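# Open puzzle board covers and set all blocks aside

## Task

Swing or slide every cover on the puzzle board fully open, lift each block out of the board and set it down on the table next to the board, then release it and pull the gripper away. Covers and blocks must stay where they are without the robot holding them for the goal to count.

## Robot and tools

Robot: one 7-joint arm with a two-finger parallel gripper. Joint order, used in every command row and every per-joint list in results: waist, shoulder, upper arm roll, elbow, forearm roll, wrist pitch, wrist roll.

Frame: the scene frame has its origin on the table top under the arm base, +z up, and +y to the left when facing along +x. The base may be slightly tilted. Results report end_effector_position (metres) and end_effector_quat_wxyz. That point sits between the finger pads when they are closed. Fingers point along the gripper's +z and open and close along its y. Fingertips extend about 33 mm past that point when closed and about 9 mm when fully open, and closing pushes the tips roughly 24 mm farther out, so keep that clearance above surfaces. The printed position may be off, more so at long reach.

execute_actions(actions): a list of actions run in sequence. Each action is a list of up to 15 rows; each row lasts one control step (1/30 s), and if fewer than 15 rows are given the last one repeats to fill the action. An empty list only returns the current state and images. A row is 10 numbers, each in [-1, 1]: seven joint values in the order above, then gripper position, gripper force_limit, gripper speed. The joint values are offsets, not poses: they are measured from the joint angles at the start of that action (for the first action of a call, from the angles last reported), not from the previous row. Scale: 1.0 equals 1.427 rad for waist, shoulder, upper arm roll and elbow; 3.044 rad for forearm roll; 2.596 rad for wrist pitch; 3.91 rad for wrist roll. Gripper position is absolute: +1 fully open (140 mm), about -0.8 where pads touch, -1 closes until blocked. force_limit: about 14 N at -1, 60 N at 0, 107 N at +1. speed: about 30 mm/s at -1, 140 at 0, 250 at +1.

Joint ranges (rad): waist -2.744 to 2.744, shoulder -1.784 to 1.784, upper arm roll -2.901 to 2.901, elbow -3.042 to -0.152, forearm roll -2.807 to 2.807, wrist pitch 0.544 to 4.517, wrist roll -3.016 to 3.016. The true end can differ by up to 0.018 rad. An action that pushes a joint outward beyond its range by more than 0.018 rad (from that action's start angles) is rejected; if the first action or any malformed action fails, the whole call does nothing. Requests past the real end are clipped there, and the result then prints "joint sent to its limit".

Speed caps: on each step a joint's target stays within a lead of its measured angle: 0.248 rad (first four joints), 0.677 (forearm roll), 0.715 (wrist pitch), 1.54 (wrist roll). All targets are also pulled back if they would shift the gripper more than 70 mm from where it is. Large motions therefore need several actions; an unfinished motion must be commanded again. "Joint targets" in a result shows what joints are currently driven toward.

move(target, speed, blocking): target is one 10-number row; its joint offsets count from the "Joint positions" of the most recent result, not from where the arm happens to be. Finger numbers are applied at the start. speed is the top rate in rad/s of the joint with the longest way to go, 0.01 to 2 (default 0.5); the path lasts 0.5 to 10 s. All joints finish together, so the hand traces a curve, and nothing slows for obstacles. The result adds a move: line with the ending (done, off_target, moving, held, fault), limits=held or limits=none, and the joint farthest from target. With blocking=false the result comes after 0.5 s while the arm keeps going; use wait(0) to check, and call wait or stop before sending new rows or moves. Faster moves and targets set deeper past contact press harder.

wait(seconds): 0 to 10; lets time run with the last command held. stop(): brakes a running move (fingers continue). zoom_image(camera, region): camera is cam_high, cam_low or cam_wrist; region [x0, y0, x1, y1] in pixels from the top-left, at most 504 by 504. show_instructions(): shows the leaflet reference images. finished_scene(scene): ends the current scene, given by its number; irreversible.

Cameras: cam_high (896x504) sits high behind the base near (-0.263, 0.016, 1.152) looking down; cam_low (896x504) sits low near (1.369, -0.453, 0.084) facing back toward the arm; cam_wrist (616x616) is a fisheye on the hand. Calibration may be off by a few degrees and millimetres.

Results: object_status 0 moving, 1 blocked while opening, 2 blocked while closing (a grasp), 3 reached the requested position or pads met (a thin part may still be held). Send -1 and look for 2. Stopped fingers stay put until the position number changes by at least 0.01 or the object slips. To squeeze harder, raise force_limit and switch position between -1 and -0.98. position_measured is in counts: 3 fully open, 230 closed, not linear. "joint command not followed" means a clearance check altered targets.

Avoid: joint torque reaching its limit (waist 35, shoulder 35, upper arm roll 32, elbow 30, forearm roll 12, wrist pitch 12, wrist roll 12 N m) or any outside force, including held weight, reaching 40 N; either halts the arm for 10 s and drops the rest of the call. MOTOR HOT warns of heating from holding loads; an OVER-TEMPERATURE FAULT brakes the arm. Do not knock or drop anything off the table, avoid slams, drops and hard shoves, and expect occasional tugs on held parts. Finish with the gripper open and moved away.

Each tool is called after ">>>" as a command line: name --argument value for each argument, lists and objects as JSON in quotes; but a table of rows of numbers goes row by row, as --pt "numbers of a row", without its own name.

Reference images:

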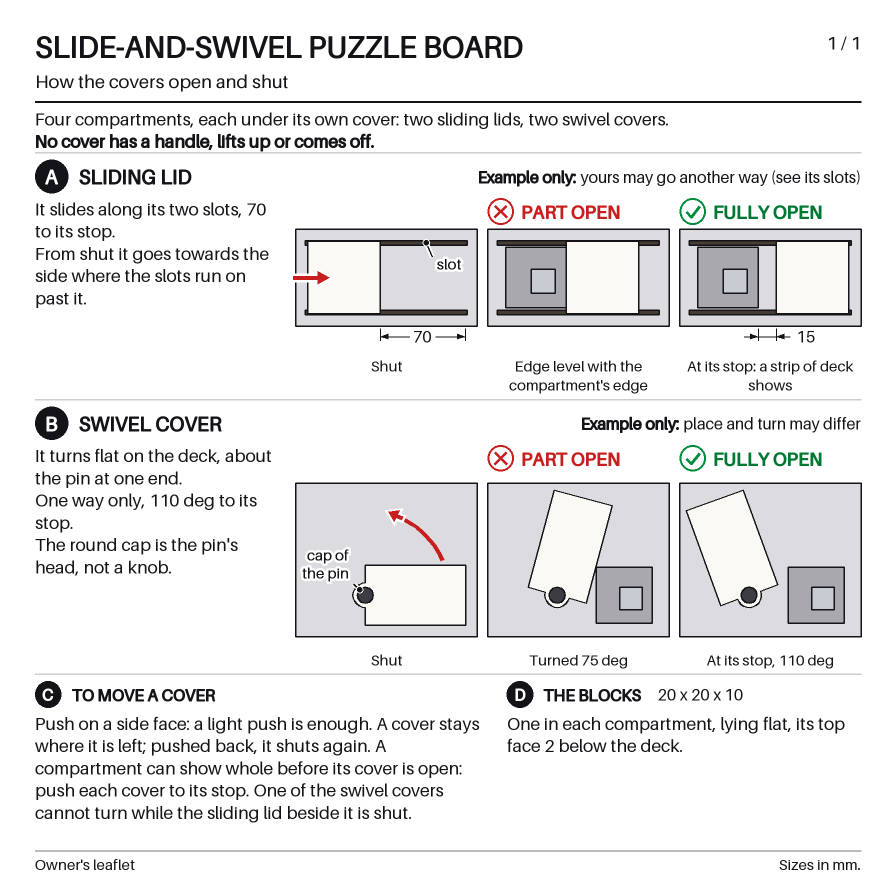

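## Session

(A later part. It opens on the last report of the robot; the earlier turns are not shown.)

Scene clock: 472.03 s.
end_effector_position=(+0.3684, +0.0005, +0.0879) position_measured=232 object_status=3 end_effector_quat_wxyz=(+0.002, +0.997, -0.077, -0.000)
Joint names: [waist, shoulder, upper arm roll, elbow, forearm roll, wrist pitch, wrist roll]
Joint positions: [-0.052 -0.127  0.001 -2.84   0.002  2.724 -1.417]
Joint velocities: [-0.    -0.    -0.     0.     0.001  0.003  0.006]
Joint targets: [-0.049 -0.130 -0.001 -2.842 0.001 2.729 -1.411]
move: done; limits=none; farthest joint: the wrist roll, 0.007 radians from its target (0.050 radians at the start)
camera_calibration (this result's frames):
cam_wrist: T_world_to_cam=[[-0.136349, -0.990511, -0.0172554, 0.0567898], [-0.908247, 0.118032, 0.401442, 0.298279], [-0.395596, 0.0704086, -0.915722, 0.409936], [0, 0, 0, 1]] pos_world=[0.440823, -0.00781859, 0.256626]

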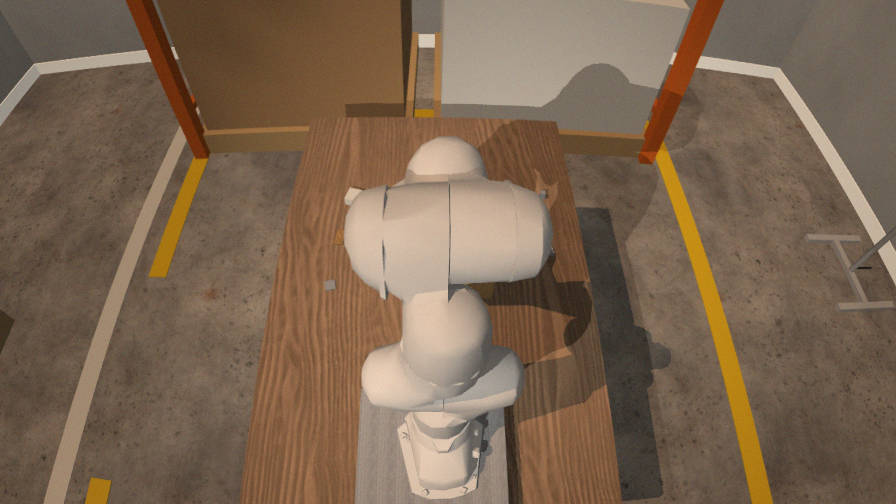

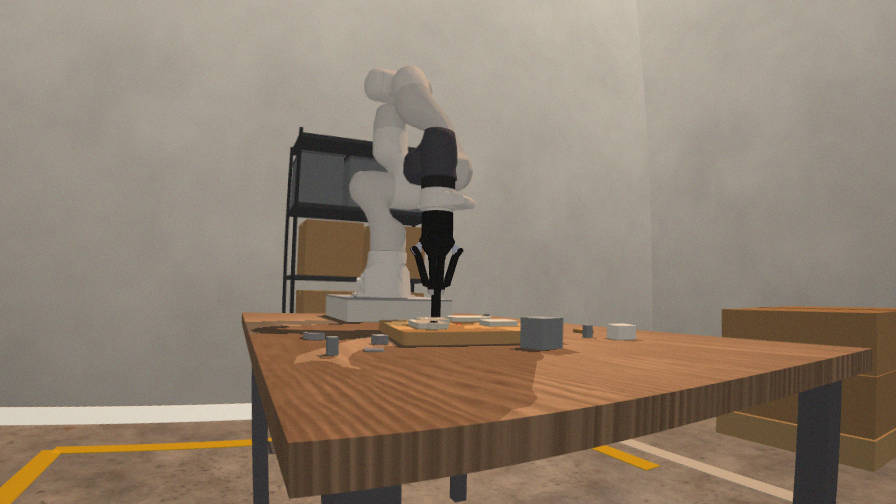

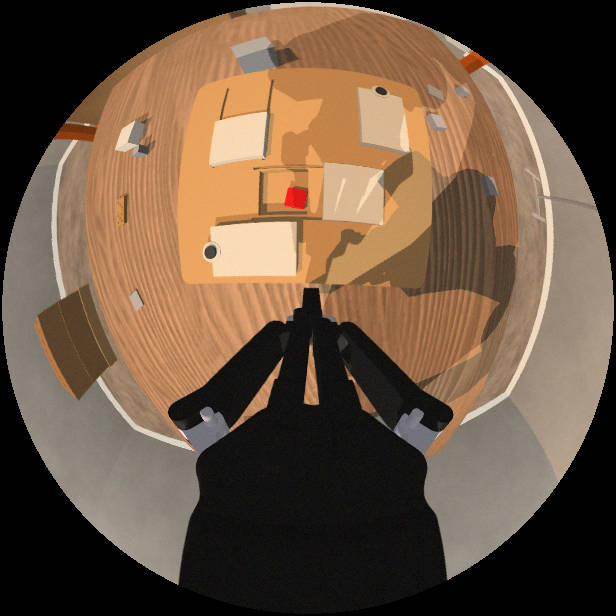

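>>> move --target '[0.05165, 0.06496, -0.0014, 0.07512, -0.0007, -0.00709, 0.01995, -1, -0.5, 1]' --speed 0.18

Scene clock: 498.70 s.
end_effector_position=(+0.4002, +0.0288, +0.0855) position_measured=232 object_status=3 end_effector_quat_wxyz=(+0.001, +0.997, -0.078, -0.001)
Joint names: [waist, shoulder, upper arm roll, elbow, forearm roll, wrist pitch, wrist roll]
Joint positions: [ 0.019 -0.037  0.001 -2.736  0.002  2.708 -1.345]
Joint velocities: [ 0.001 -0.001 -0.     0.     0.001  0.     0.006]
Joint targets: [0.022 -0.034 -0.001 -2.732 -0.001 2.705 -1.339]
move: done; limits=none; farthest joint: the wrist roll, 0.006 radians from its target (0.076 radians at the start)
camera_calibration (this result's frames):
cam_wrist: T_world_to_cam=[[-0.137887, -0.990286, -0.0178829, 0.0897665], [-0.907447, 0.119076, 0.402941, 0.324313], [-0.396897, 0.0717882, -0.915051, 0.418719], [0, 0, 0, 1]] pos_world=[0.472863, 0.0202174, 0.254075]

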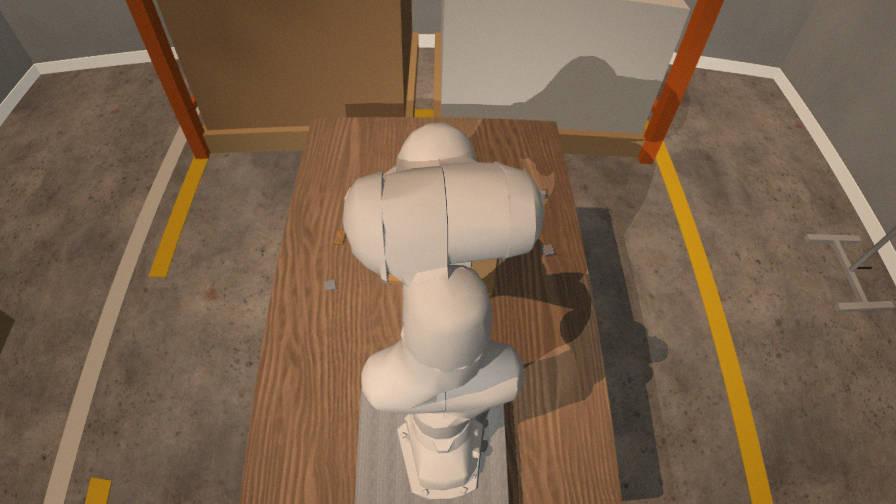

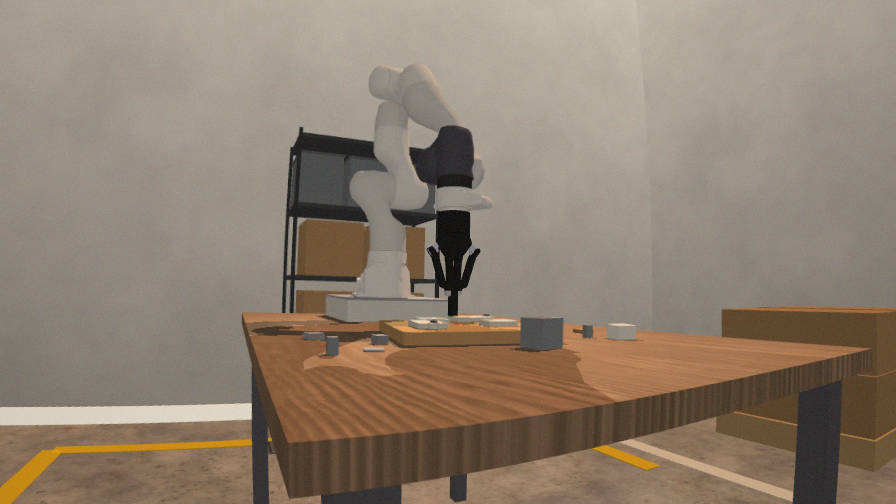

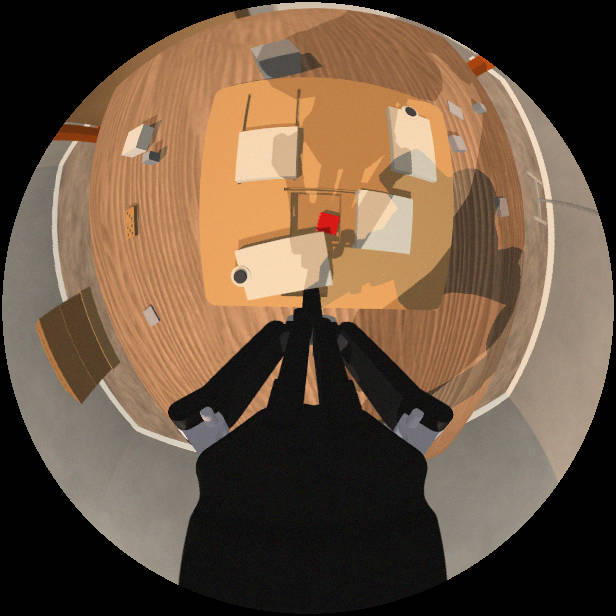

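>>> move --target '[-0.00841, 0.10848, -0.0007, 0.15354, -0.0007, -0.02477, -0.00409, -1, -0.5, 1]' --speed 0.25

Scene clock: 510.07 s.
end_effector_position=(+0.4690, +0.0292, +0.0868) position_measured=232 object_status=3 end_effector_quat_wxyz=(+0.001, +0.997, -0.077, +0.002)
Joint names: [waist, shoulder, upper arm roll, elbow, forearm roll, wrist pitch, wrist roll]
Joint positions: [ 0.009  0.115  0.001 -2.519  0.002  2.649 -1.355]
Joint velocities: [-0.     0.001  0.001  0.001 -0.001 -0.004 -0.004]
Joint targets: [0.007 0.118 -0.000 -2.517 -0.001 2.644 -1.361]
move: done; limits=none; farthest joint: the wrist pitch, 0.006 radians from its target (0.065 radians at the start)
camera_calibration (this result's frames):
cam_wrist: T_world_to_cam=[[-0.137043, -0.990383, -0.0190098, 0.099428], [-0.909646, 0.118228, 0.398205, 0.387614], [-0.392128, 0.0718634, -0.917099, 0.445148], [0, 0, 0, 1]] pos_world=[0.540772, 0.0206551, 0.255785]

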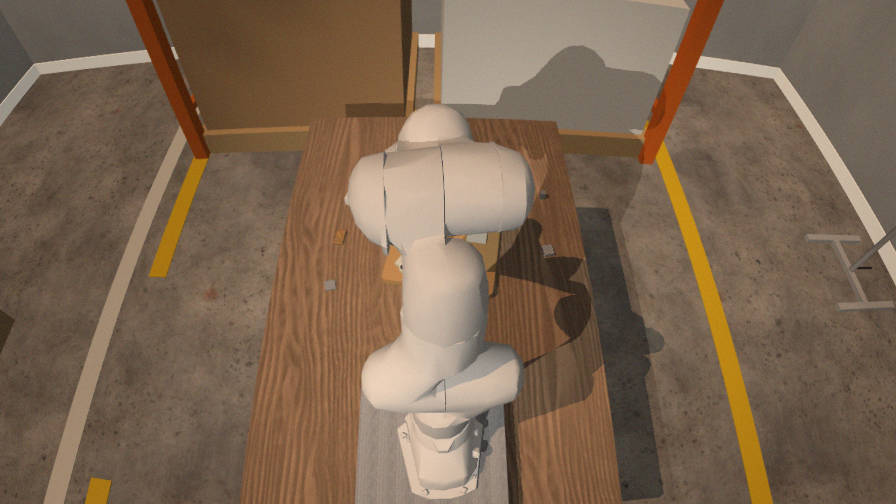

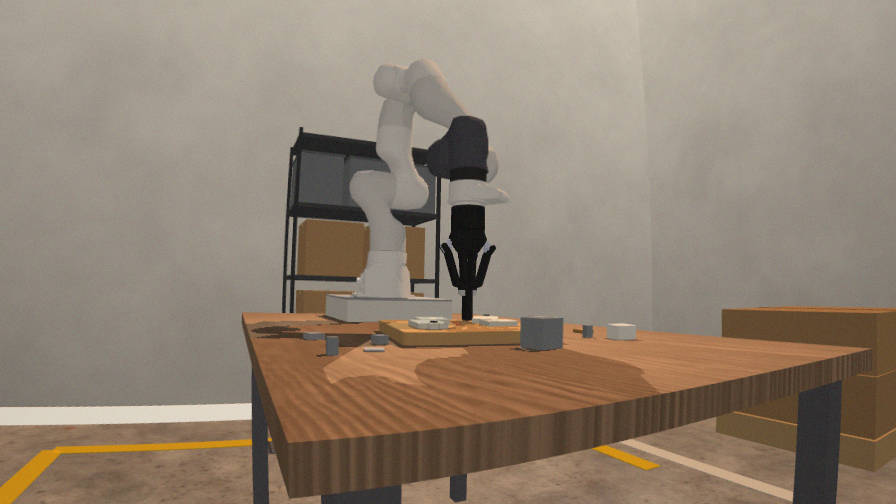

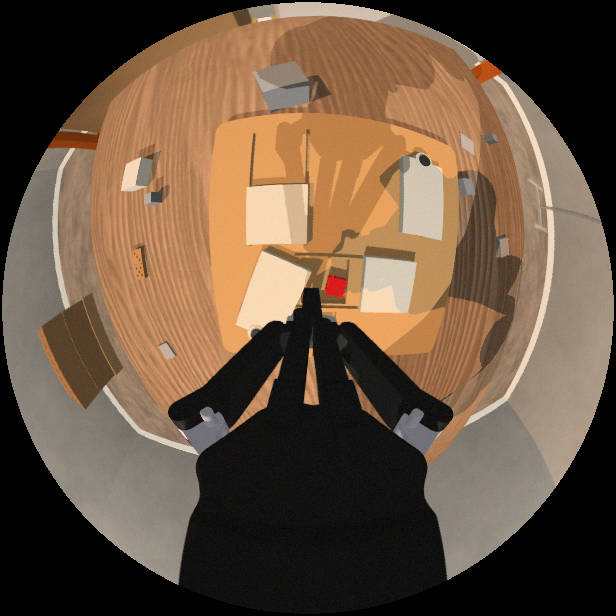

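>>> move --target '[0.06167, 0.06790, -0.0007, 0.10126, -0.0007, -0.02169, 0.02353, -1, -0.5, 1]' --speed 0.17

Scene clock: 518.43 s.
end_effector_position=(+0.5031, +0.0687, +0.0853) position_measured=232 object_status=3 end_effector_quat_wxyz=(+0.003, +0.997, -0.081, -0.004)
Joint names: [waist, shoulder, upper arm roll, elbow, forearm roll, wrist pitch, wrist roll]
Joint positions: [ 0.089  0.208 -0.005 -2.379 -0.     2.591 -1.272]
Joint velocities: [-0.    -0.     0.    -0.001 -0.    -0.     0.005]
Joint targets: [0.097 0.212 -0.000 -2.375 -0.001 2.593 -1.263]
move: done; limits=none; farthest joint: the wrist roll, 0.009 radians from its target (0.094 radians at the start)
camera_calibration (this result's frames):
cam_wrist: T_world_to_cam=[[-0.144851, -0.989338, -0.0151193, 0.146733], [-0.904258, 0.12616, 0.407923, 0.410476], [-0.401666, 0.0727597, -0.912891, 0.458659], [0, 0, 0, 1]] pos_world=[0.576659, 0.0600109, 0.253482]

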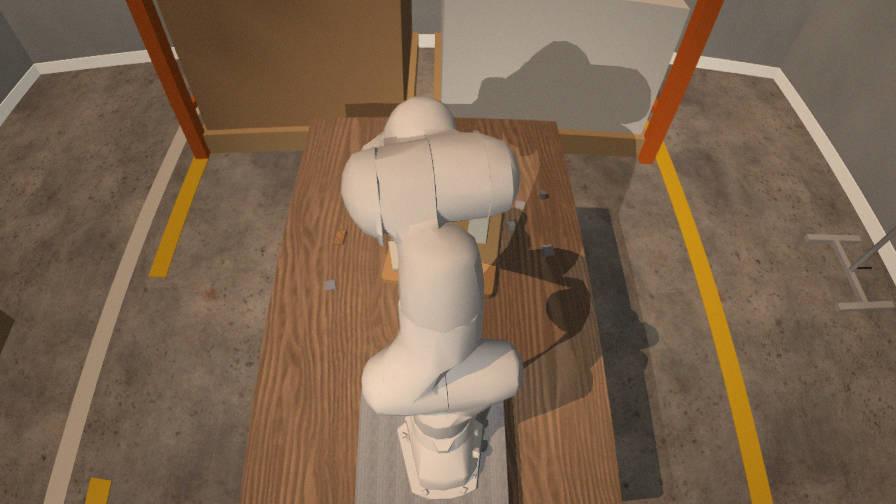

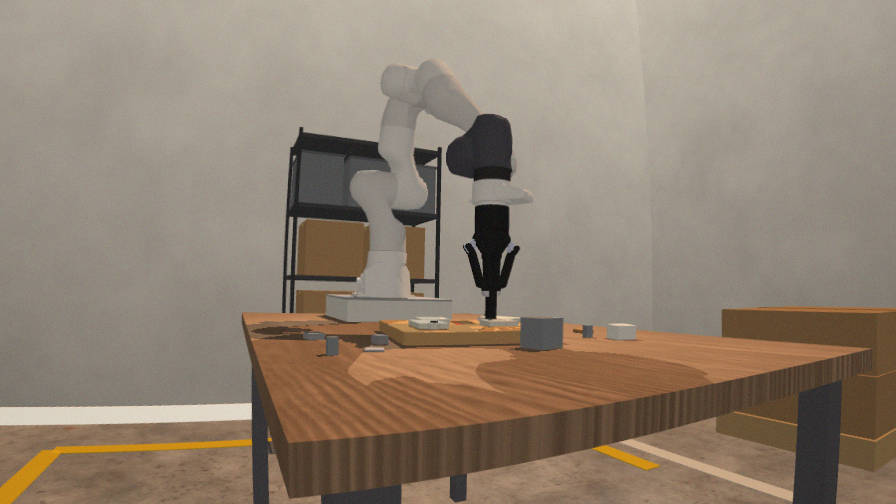

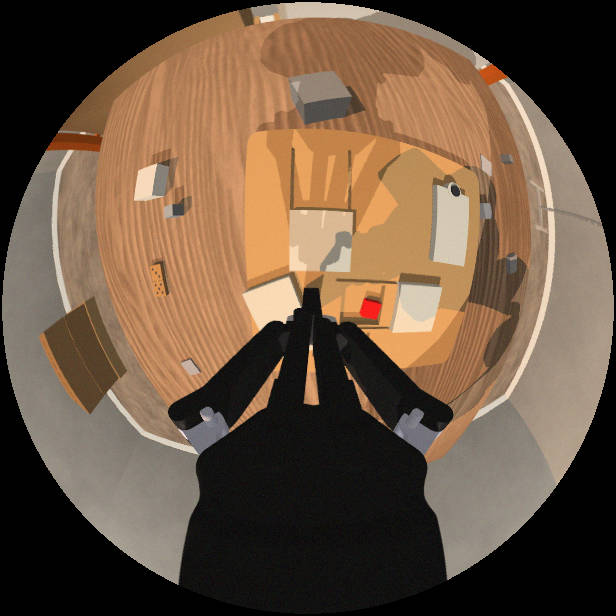

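>>> zoom_image --camera "cam_wrist" --region '[235, 200, 365, 330]'

Region (235, 200, 365, 330) of cam_wrist's 616x616 image, scaled by 3.877, with more detail than that image has.

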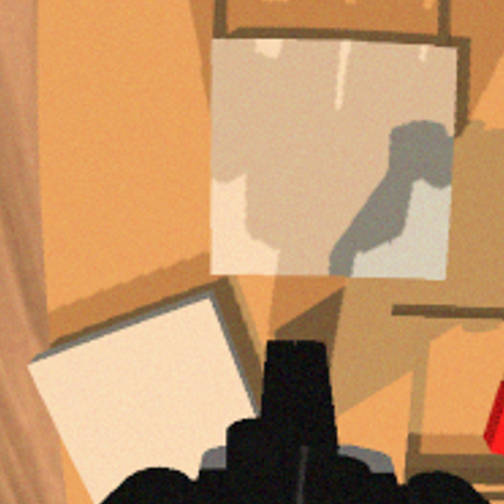

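>>> move --target '[-0.04604, 0.13476, 0.0049, 0.21962, 0, -0.04430, -0.01854, -1, -0.5, 1]' --speed 0.25

Scene clock: 540.03 s.
end_effector_position=(+0.5906, +0.0490, +0.0866) position_measured=232 object_status=3 end_effector_quat_wxyz=(+0.002, +0.997, -0.075, -0.003)
Joint names: [waist, shoulder, upper arm roll, elbow, forearm roll, wrist pitch, wrist roll]
Joint positions: [ 0.028  0.397  0.003 -2.07  -0.     2.473 -1.338]
Joint velocities: [-0.001 -0.    -0.     0.001 -0.001 -0.    -0.006]
Joint targets: [0.024 0.401 0.002 -2.066 -0.000 2.476 -1.344]
move: done; limits=none; farthest joint: the wrist roll, 0.006 radians from its target (0.075 radians at the start)
camera_calibration (this result's frames):
cam_wrist: T_world_to_cam=[[-0.13261, -0.991016, -0.0173824, 0.132997], [-0.906532, 0.114176, 0.406403, 0.493622], [-0.400767, 0.0696507, -0.913528, 0.496139], [0, 0, 0, 1]] pos_world=[0.663957, 0.0408856, 0.25494]

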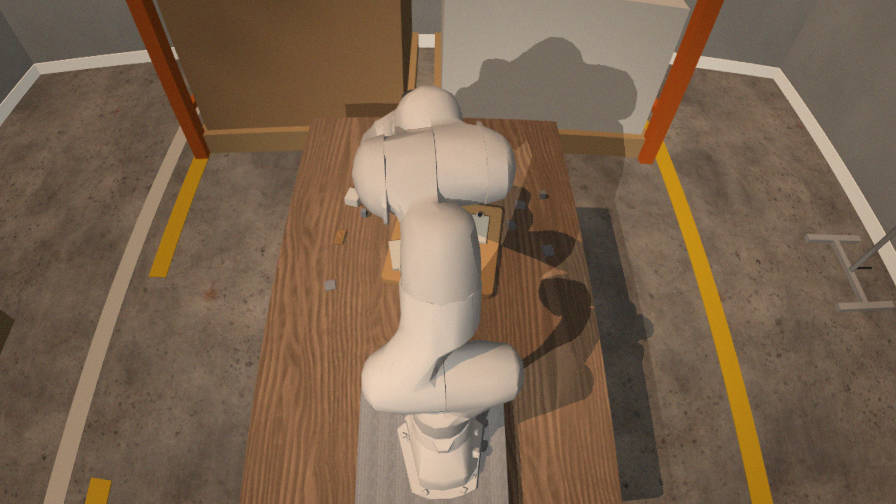

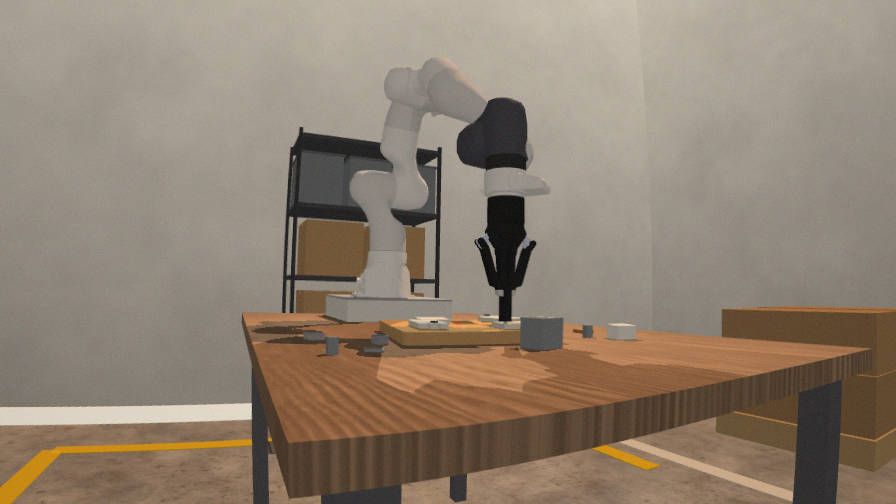

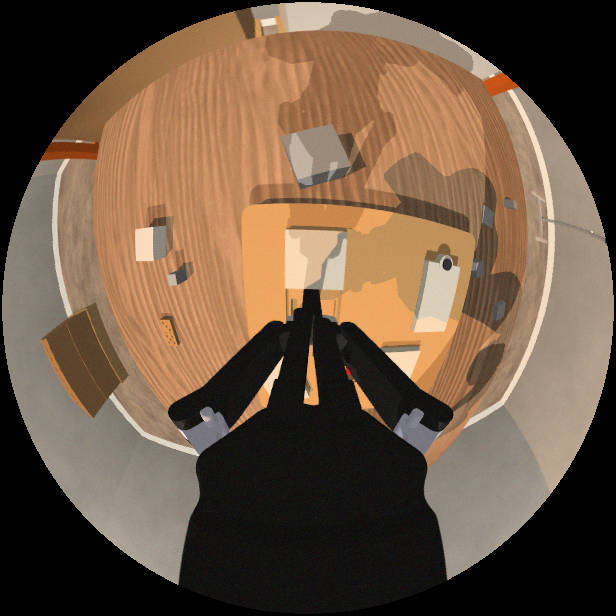

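>>> zoom_image --camera "cam_wrist" --region '[265, 215, 365, 325]'

>>> zoom_image --camera "cam_low" --region '[455, 280, 545, 340]'

Region (265, 215, 365, 325) of cam_wrist's 616x616 image, scaled by 4.582, with more detail than that image has; it fills the left 458 columns of this view, and the rest is white.

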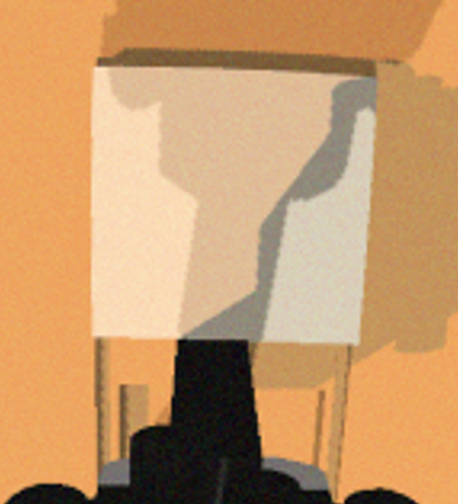

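Region (455, 280, 545, 340) of cam_low's 896x504 image, scaled by 5.600, with more detail than that image has.

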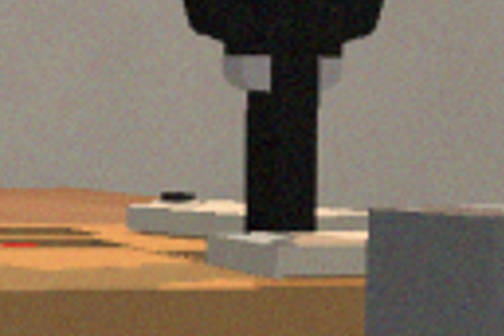

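>>> execute_actions --actions '[[[-0.0028, 0.0038, -0.0007, 0.0045, 0, 0.0012, -0.0015, -1, -0.5, 1], [-0.0028, 0.0048, -0.0007, 0.0062, 0, 0.0012, -0.0015, -1, -0.5, 1], [-0.0028, 0.0058, -0.0007, 0.0079, 0, 0.0012, -0.0015, -1, -0.5, 1], [-0.0028, 0.0066, -0.0007, 0.0093, 0, 0.0012, -0.0015, -1, -0.5, 1]]]'

Scene clock: 558.63 s.
end_effector_position=(+0.5909, +0.0490, +0.0859) position_measured=232 object_status=3 end_effector_quat_wxyz=(+0.002, +0.997, -0.074, -0.005)
Joint names: [waist, shoulder, upper arm roll, elbow, forearm roll, wrist pitch, wrist roll]
Joint positions: [ 0.028  0.402  0.003 -2.063 -0.     2.467 -1.34 ]
Joint velocities: [-0.001  0.     0.001  0.001 -0.001 -0.001 -0.001]
Joint targets: [0.024 0.406 0.002 -2.057 -0.000 2.476 -1.344]
camera_calibration (this result's frames):
cam_wrist: T_world_to_cam=[[-0.131063, -0.991238, -0.0164518, 0.132042], [-0.904819, 0.112822, 0.410578, 0.492921], [-0.405125, 0.0686974, -0.911677, 0.49805], [0, 0, 0, 1]] pos_world=[0.665082, 0.0410581, 0.253851]

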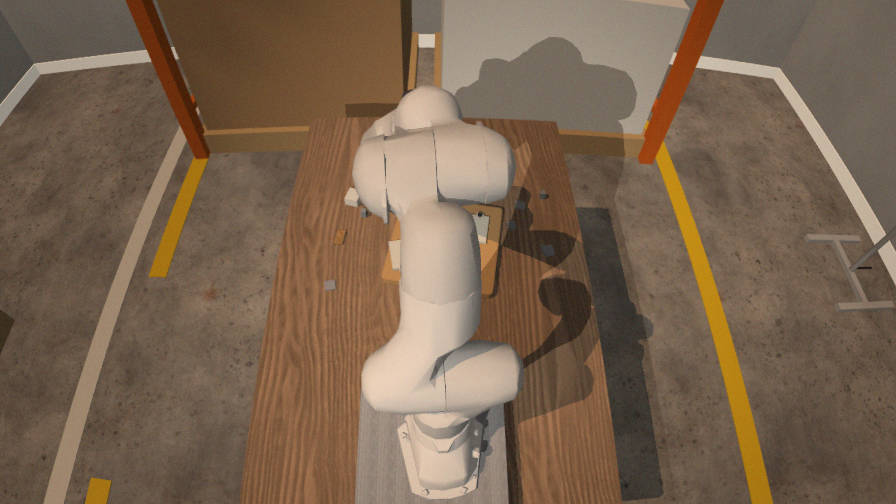

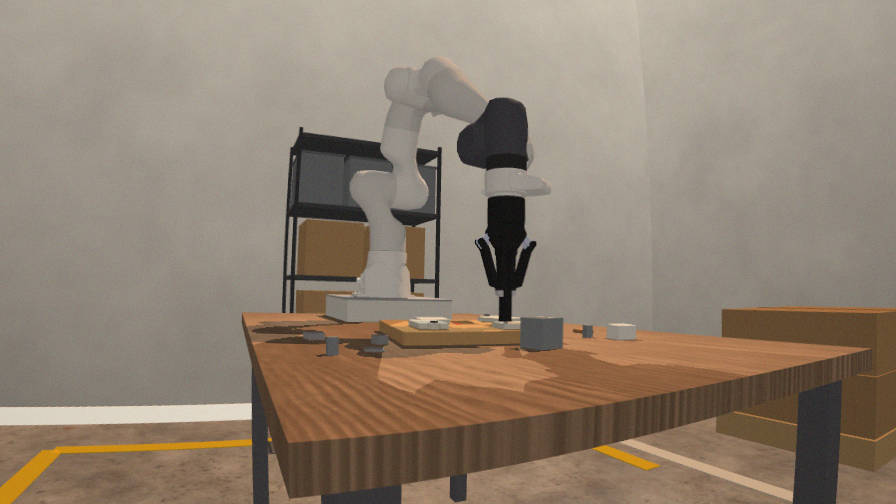

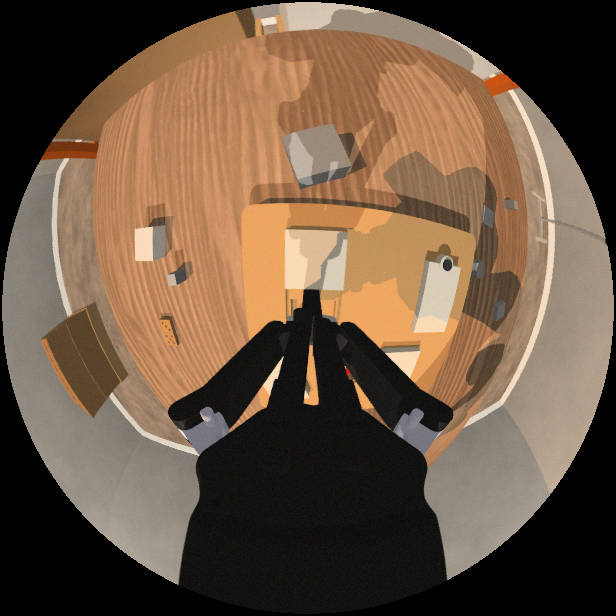

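>>> move --target '[-0.24800, -0.10855, -0.0035, -0.12474, 0, 0.01464, -0.09046, -1, -0.5, 1]' --speed 0.4

Scene clock: 584.77 s.
end_effector_position=(+0.5283, -0.1499, +0.1086) position_measured=232 object_status=3 end_effector_quat_wxyz=(+0.004, +0.997, -0.080, -0.000)
Joint names: [waist, shoulder, upper arm roll, elbow, forearm roll, wrist pitch, wrist roll]
Joint positions: [-0.324  0.25  -0.004 -2.239 -0.     2.5   -1.687]
Joint velocities: [ 0.    -0.     0.     0.     0.    -0.    -0.006]
Joint targets: [-0.326 0.247 -0.002 -2.241 -0.000 2.505 -1.693]
move: done; limits=none; farthest joint: the wrist roll, 0.006 radians from its target (0.354 radians at the start)
camera_calibration (this result's frames):
cam_wrist: T_world_to_cam=[[-0.14161, -0.989844, -0.0124418, -0.0675968], [-0.907467, 0.124783, 0.401164, 0.453551], [-0.395538, 0.0680996, -0.915922, 0.502338], [0, 0, 0, 1]] pos_world=[0.600704, -0.157715, 0.277313]

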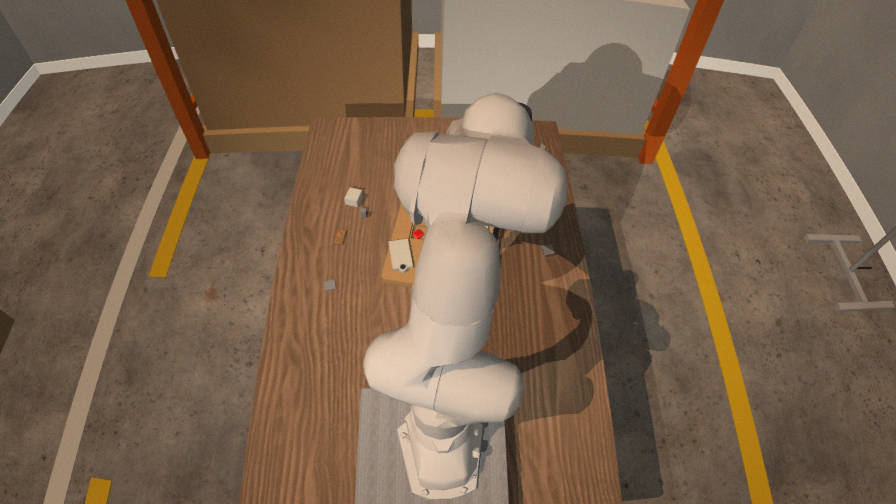

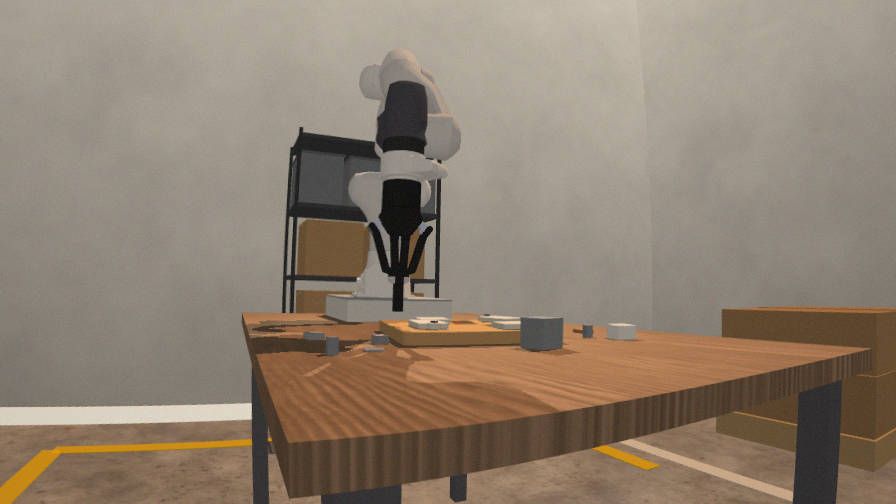

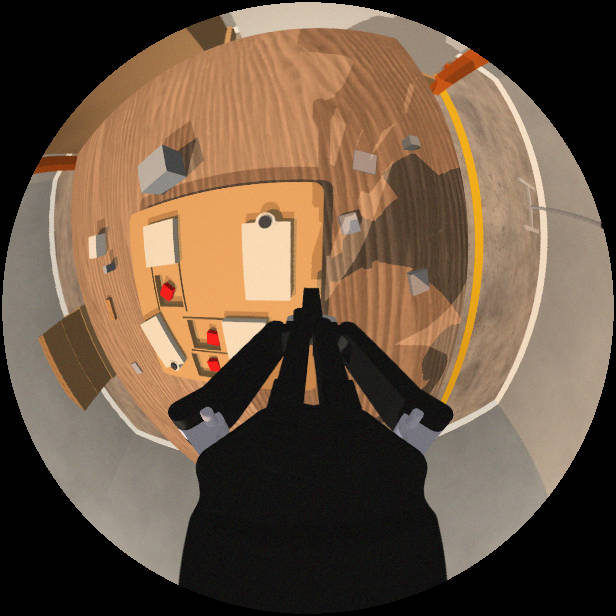

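>>> zoom_image --camera "cam_low" --region '[365, 270, 455, 350]'

>>> zoom_image --camera "cam_wrist" --region '[225, 200, 345, 320]'

Region (365, 270, 455, 350) of cam_low's 896x504 image, scaled by 5.600, with more detail than that image has.

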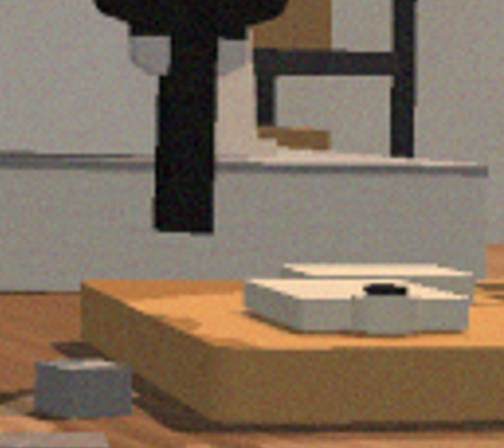

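Region (225, 200, 345, 320) of cam_wrist's 616x616 image, scaled by 4.200, with more detail than that image has.

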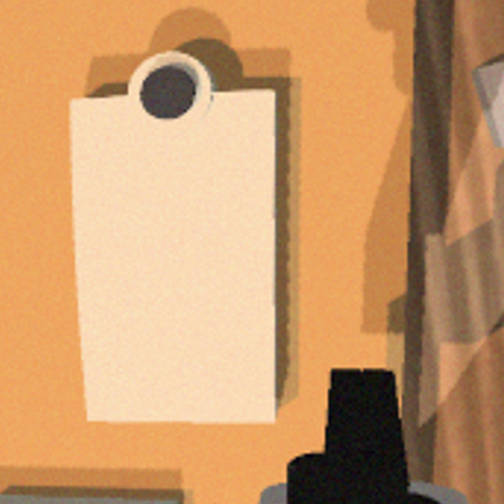

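>>> move --target '[0.01079, 0.03889, 0.0035, 0.00519, 0, 0.01961, 0.00476, -1, -0.5, 1]' --speed 0.15

Scene clock: 613.03 s.
end_effector_position=(+0.5318, -0.1414, +0.0852) position_measured=232 object_status=3 end_effector_quat_wxyz=(+0.003, +0.997, -0.078, -0.001)
Joint names: [waist, shoulder, upper arm roll, elbow, forearm roll, wrist pitch, wrist roll]
Joint positions: [-0.311  0.303 -0.001 -2.234 -0.     2.546 -1.675]
Joint velocities: [-0.    -0.    -0.     0.001  0.002  0.004  0.005]
Joint targets: [-0.309 0.305 0.001 -2.231 -0.000 2.551 -1.669]
move: done; limits=none; farthest joint: the wrist roll, 0.006 radians from its target (0.021 radians at the start)
camera_calibration (this result's frames):
cam_wrist: T_world_to_cam=[[-0.138007, -0.990335, -0.0137944, -0.0608537], [-0.90697, 0.12077, 0.40351, 0.464056], [-0.397944, 0.0681985, -0.914871, 0.482977], [0, 0, 0, 1]] pos_world=[0.604684, -0.149248, 0.25377]

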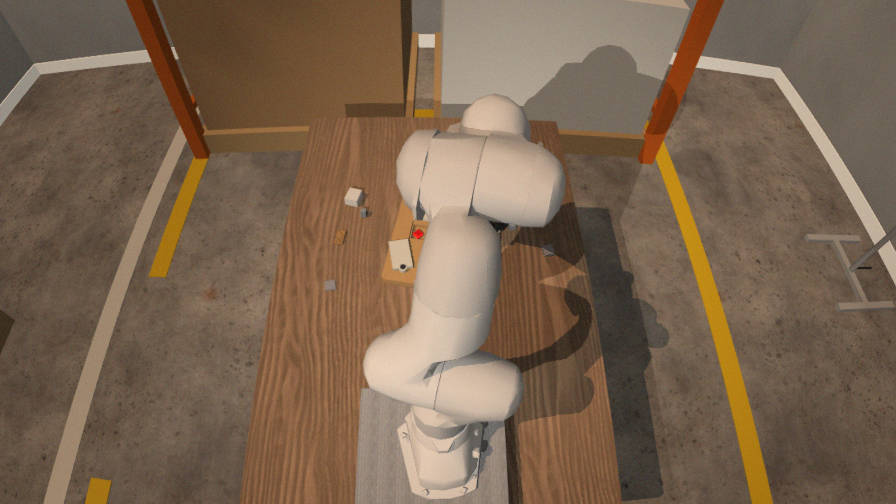

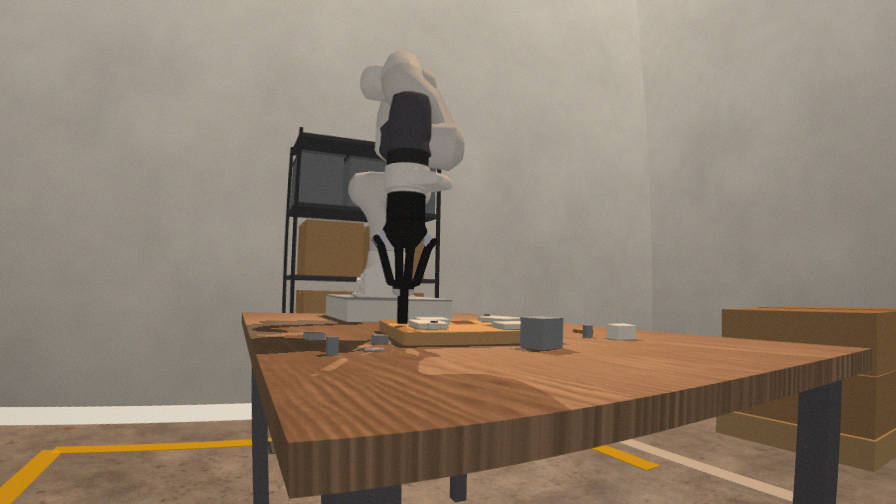

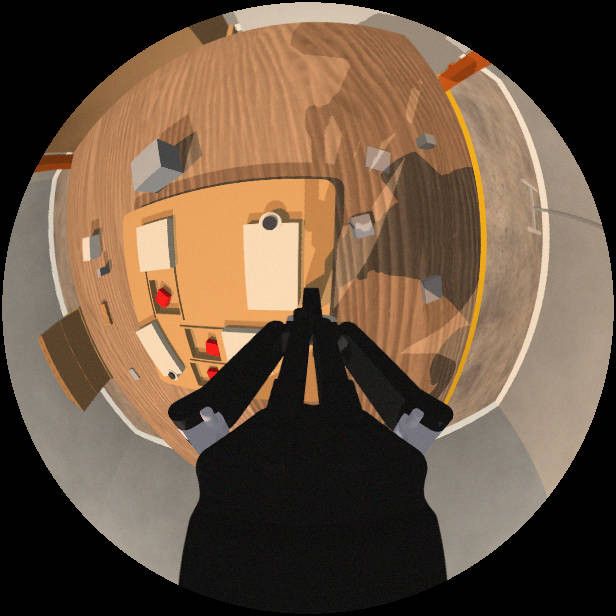

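>>> execute_actions --actions '[[[0.003, 0, 0, 0.001, 0, 0.001, 0.002, -1, -0.5, 1], [0.0045, 0, 0, 0.001, 0, 0.001, 0.0025, -1, -0.5, 1], [0.006, 0, 0, 0.001, 0, 0.001, 0.003, -1, -0.5, 1], [0.0075, 0, 0, 0.001, 0, 0.001, 0.0035, -1, -0.5, 1], [0.009, 0, 0, 0.001, 0, 0.001, 0.004, -1, -0.5, 1], [0.0105, 0, 0, 0.001, 0, 0.001, 0.0045, -1, -0.5, 1], [0.012, 0, 0, 0.001, 0, 0.001, 0.005, -1, -0.5, 1], [0.0135, 0, 0, 0.001, 0, 0.001, 0.0055, -1, -0.5, 1], [0.015, 0, 0, 0.001, 0, 0.001, 0.006, -1, -0.5, 1], [0.0165, 0, 0, 0.001, 0, 0.001, 0.0065, -1, -0.5, 1], [0.018, 0, 0, 0.001, 0, 0.001, 0.007, -1, -0.5, 1]]]'

Scene clock: 624.30 s.
end_effector_position=(+0.5352, -0.1295, +0.0852) position_measured=232 object_status=3 end_effector_quat_wxyz=(+0.003, +0.997, -0.074, -0.001)
Joint names: [waist, shoulder, upper arm roll, elbow, forearm roll, wrist pitch, wrist roll]
Joint positions: [-0.289  0.303 -0.001 -2.234 -0.     2.547 -1.659]
Joint velocities: [ 0.01  -0.    -0.001  0.001  0.002 -0.     0.026]
Joint targets: [-0.285 0.303 -0.001 -2.232 -0.000 2.549 -1.647]
camera_calibration (this result's frames):
cam_wrist: T_world_to_cam=[[-0.130914, -0.991296, -0.0139221, -0.0525443], [-0.908157, 0.114278, 0.40273, 0.465506], [-0.397634, 0.0653665, -0.915213, 0.483028], [0, 0, 0, 1]] pos_world=[0.607942, -0.136858, 0.253869]

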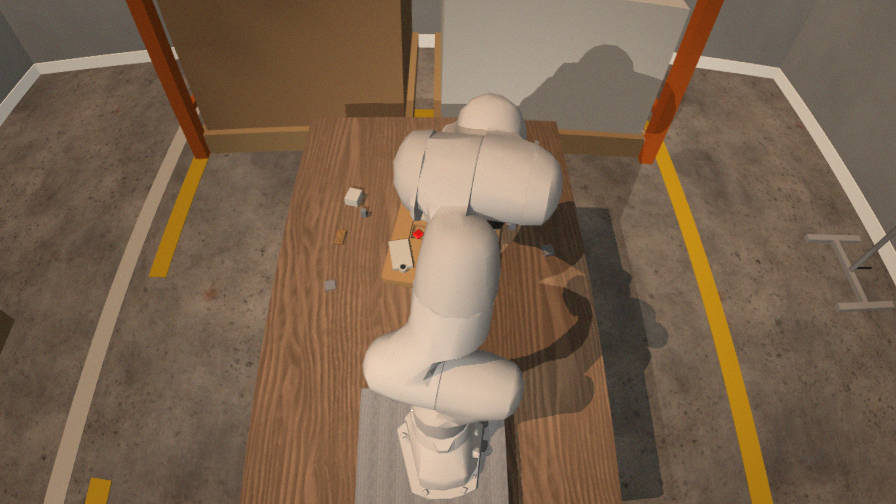

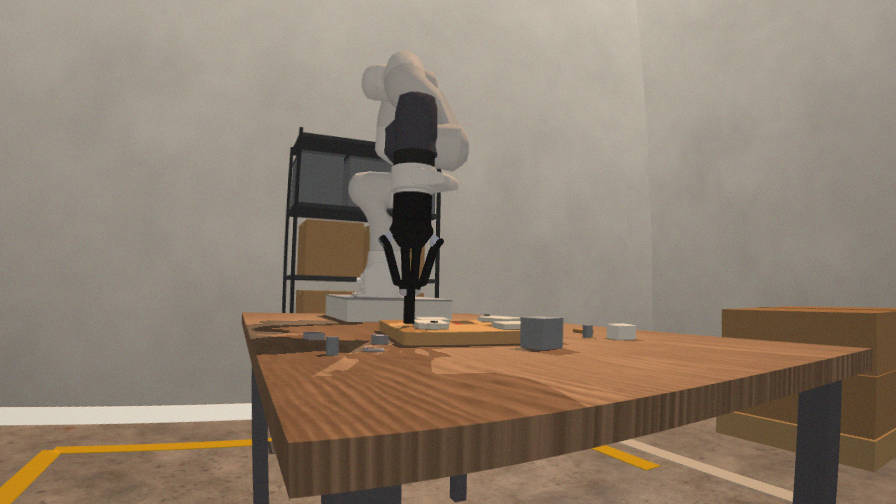

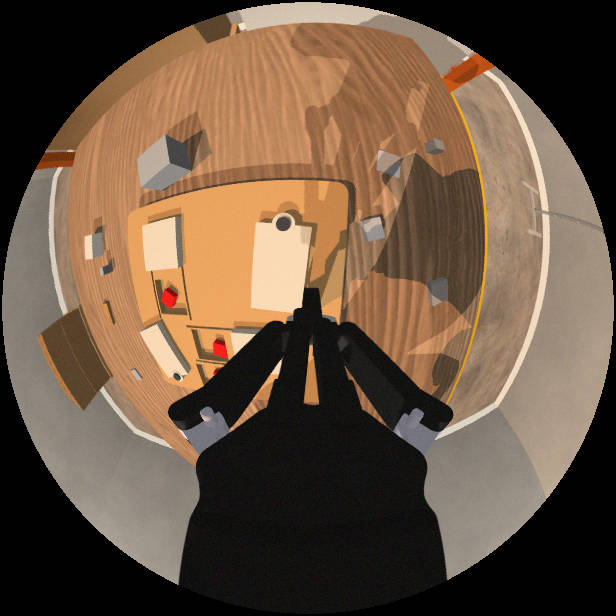

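>>> move --target '[0.09341, 0.01149, 0.0007, 0.02144, 0, -0.00559, 0.03645, -1, -0.5, 1]' --speed 0.17

Scene clock: 634.23 s.
end_effector_position=(+0.5563, -0.0589, +0.0868) position_measured=232 object_status=3 end_effector_quat_wxyz=(+0.003, +0.997, -0.077, +0.001)
Joint names: [waist, shoulder, upper arm roll, elbow, forearm roll, wrist pitch, wrist roll]
Joint positions: [-0.158  0.317  0.    -2.206 -0.     2.536 -1.523]
Joint velocities: [-0.001  0.    -0.001  0.001  0.001  0.     0.007]
Joint targets: [-0.155 0.319 0.000 -2.203 -0.000 2.532 -1.517]
move: done; limits=none; farthest joint: the wrist roll, 0.007 radians from its target (0.135 radians at the start)
camera_calibration (this result's frames):
cam_wrist: T_world_to_cam=[[-0.135409, -0.990667, -0.0155739, 0.0228635], [-0.909268, 0.118009, 0.399131, 0.477171], [-0.393568, 0.0682068, -0.916762, 0.486233], [0, 0, 0, 1]] pos_world=[0.628338, -0.0668246, 0.255662]

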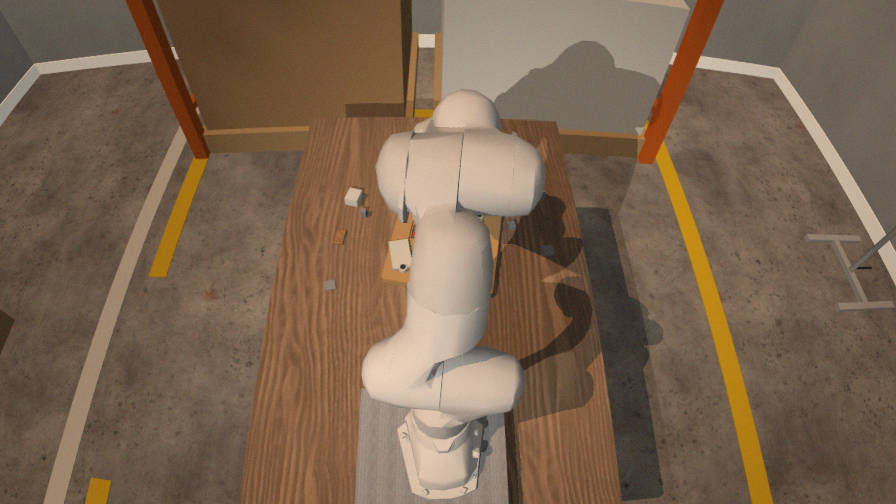

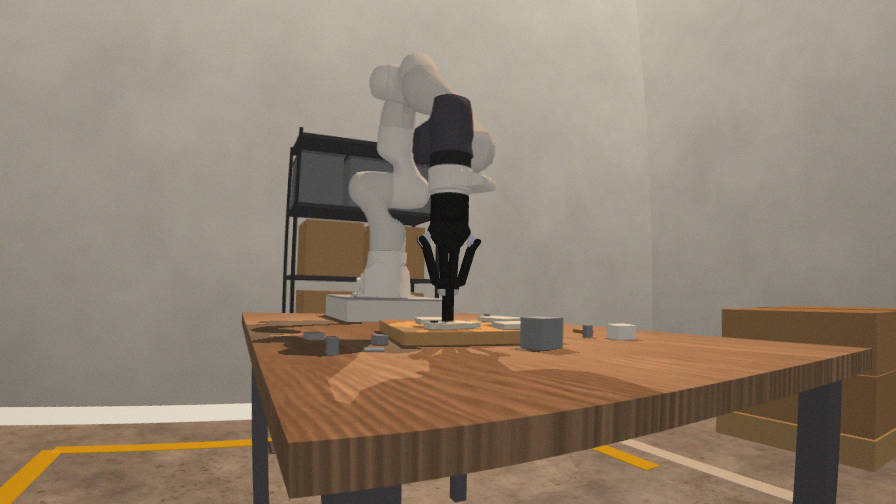

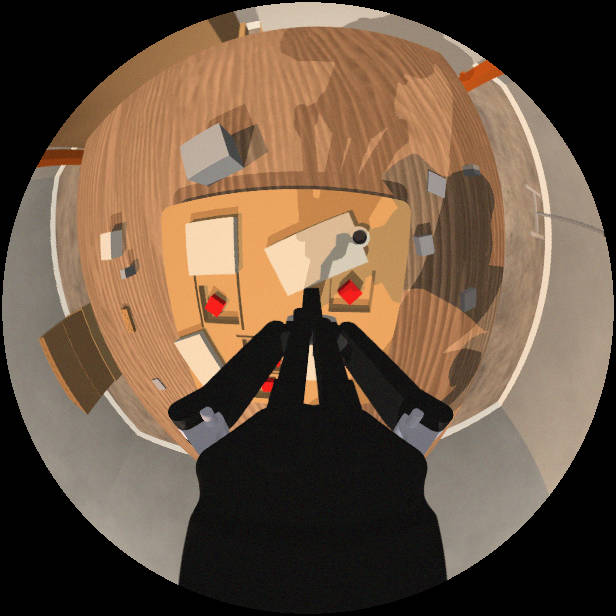

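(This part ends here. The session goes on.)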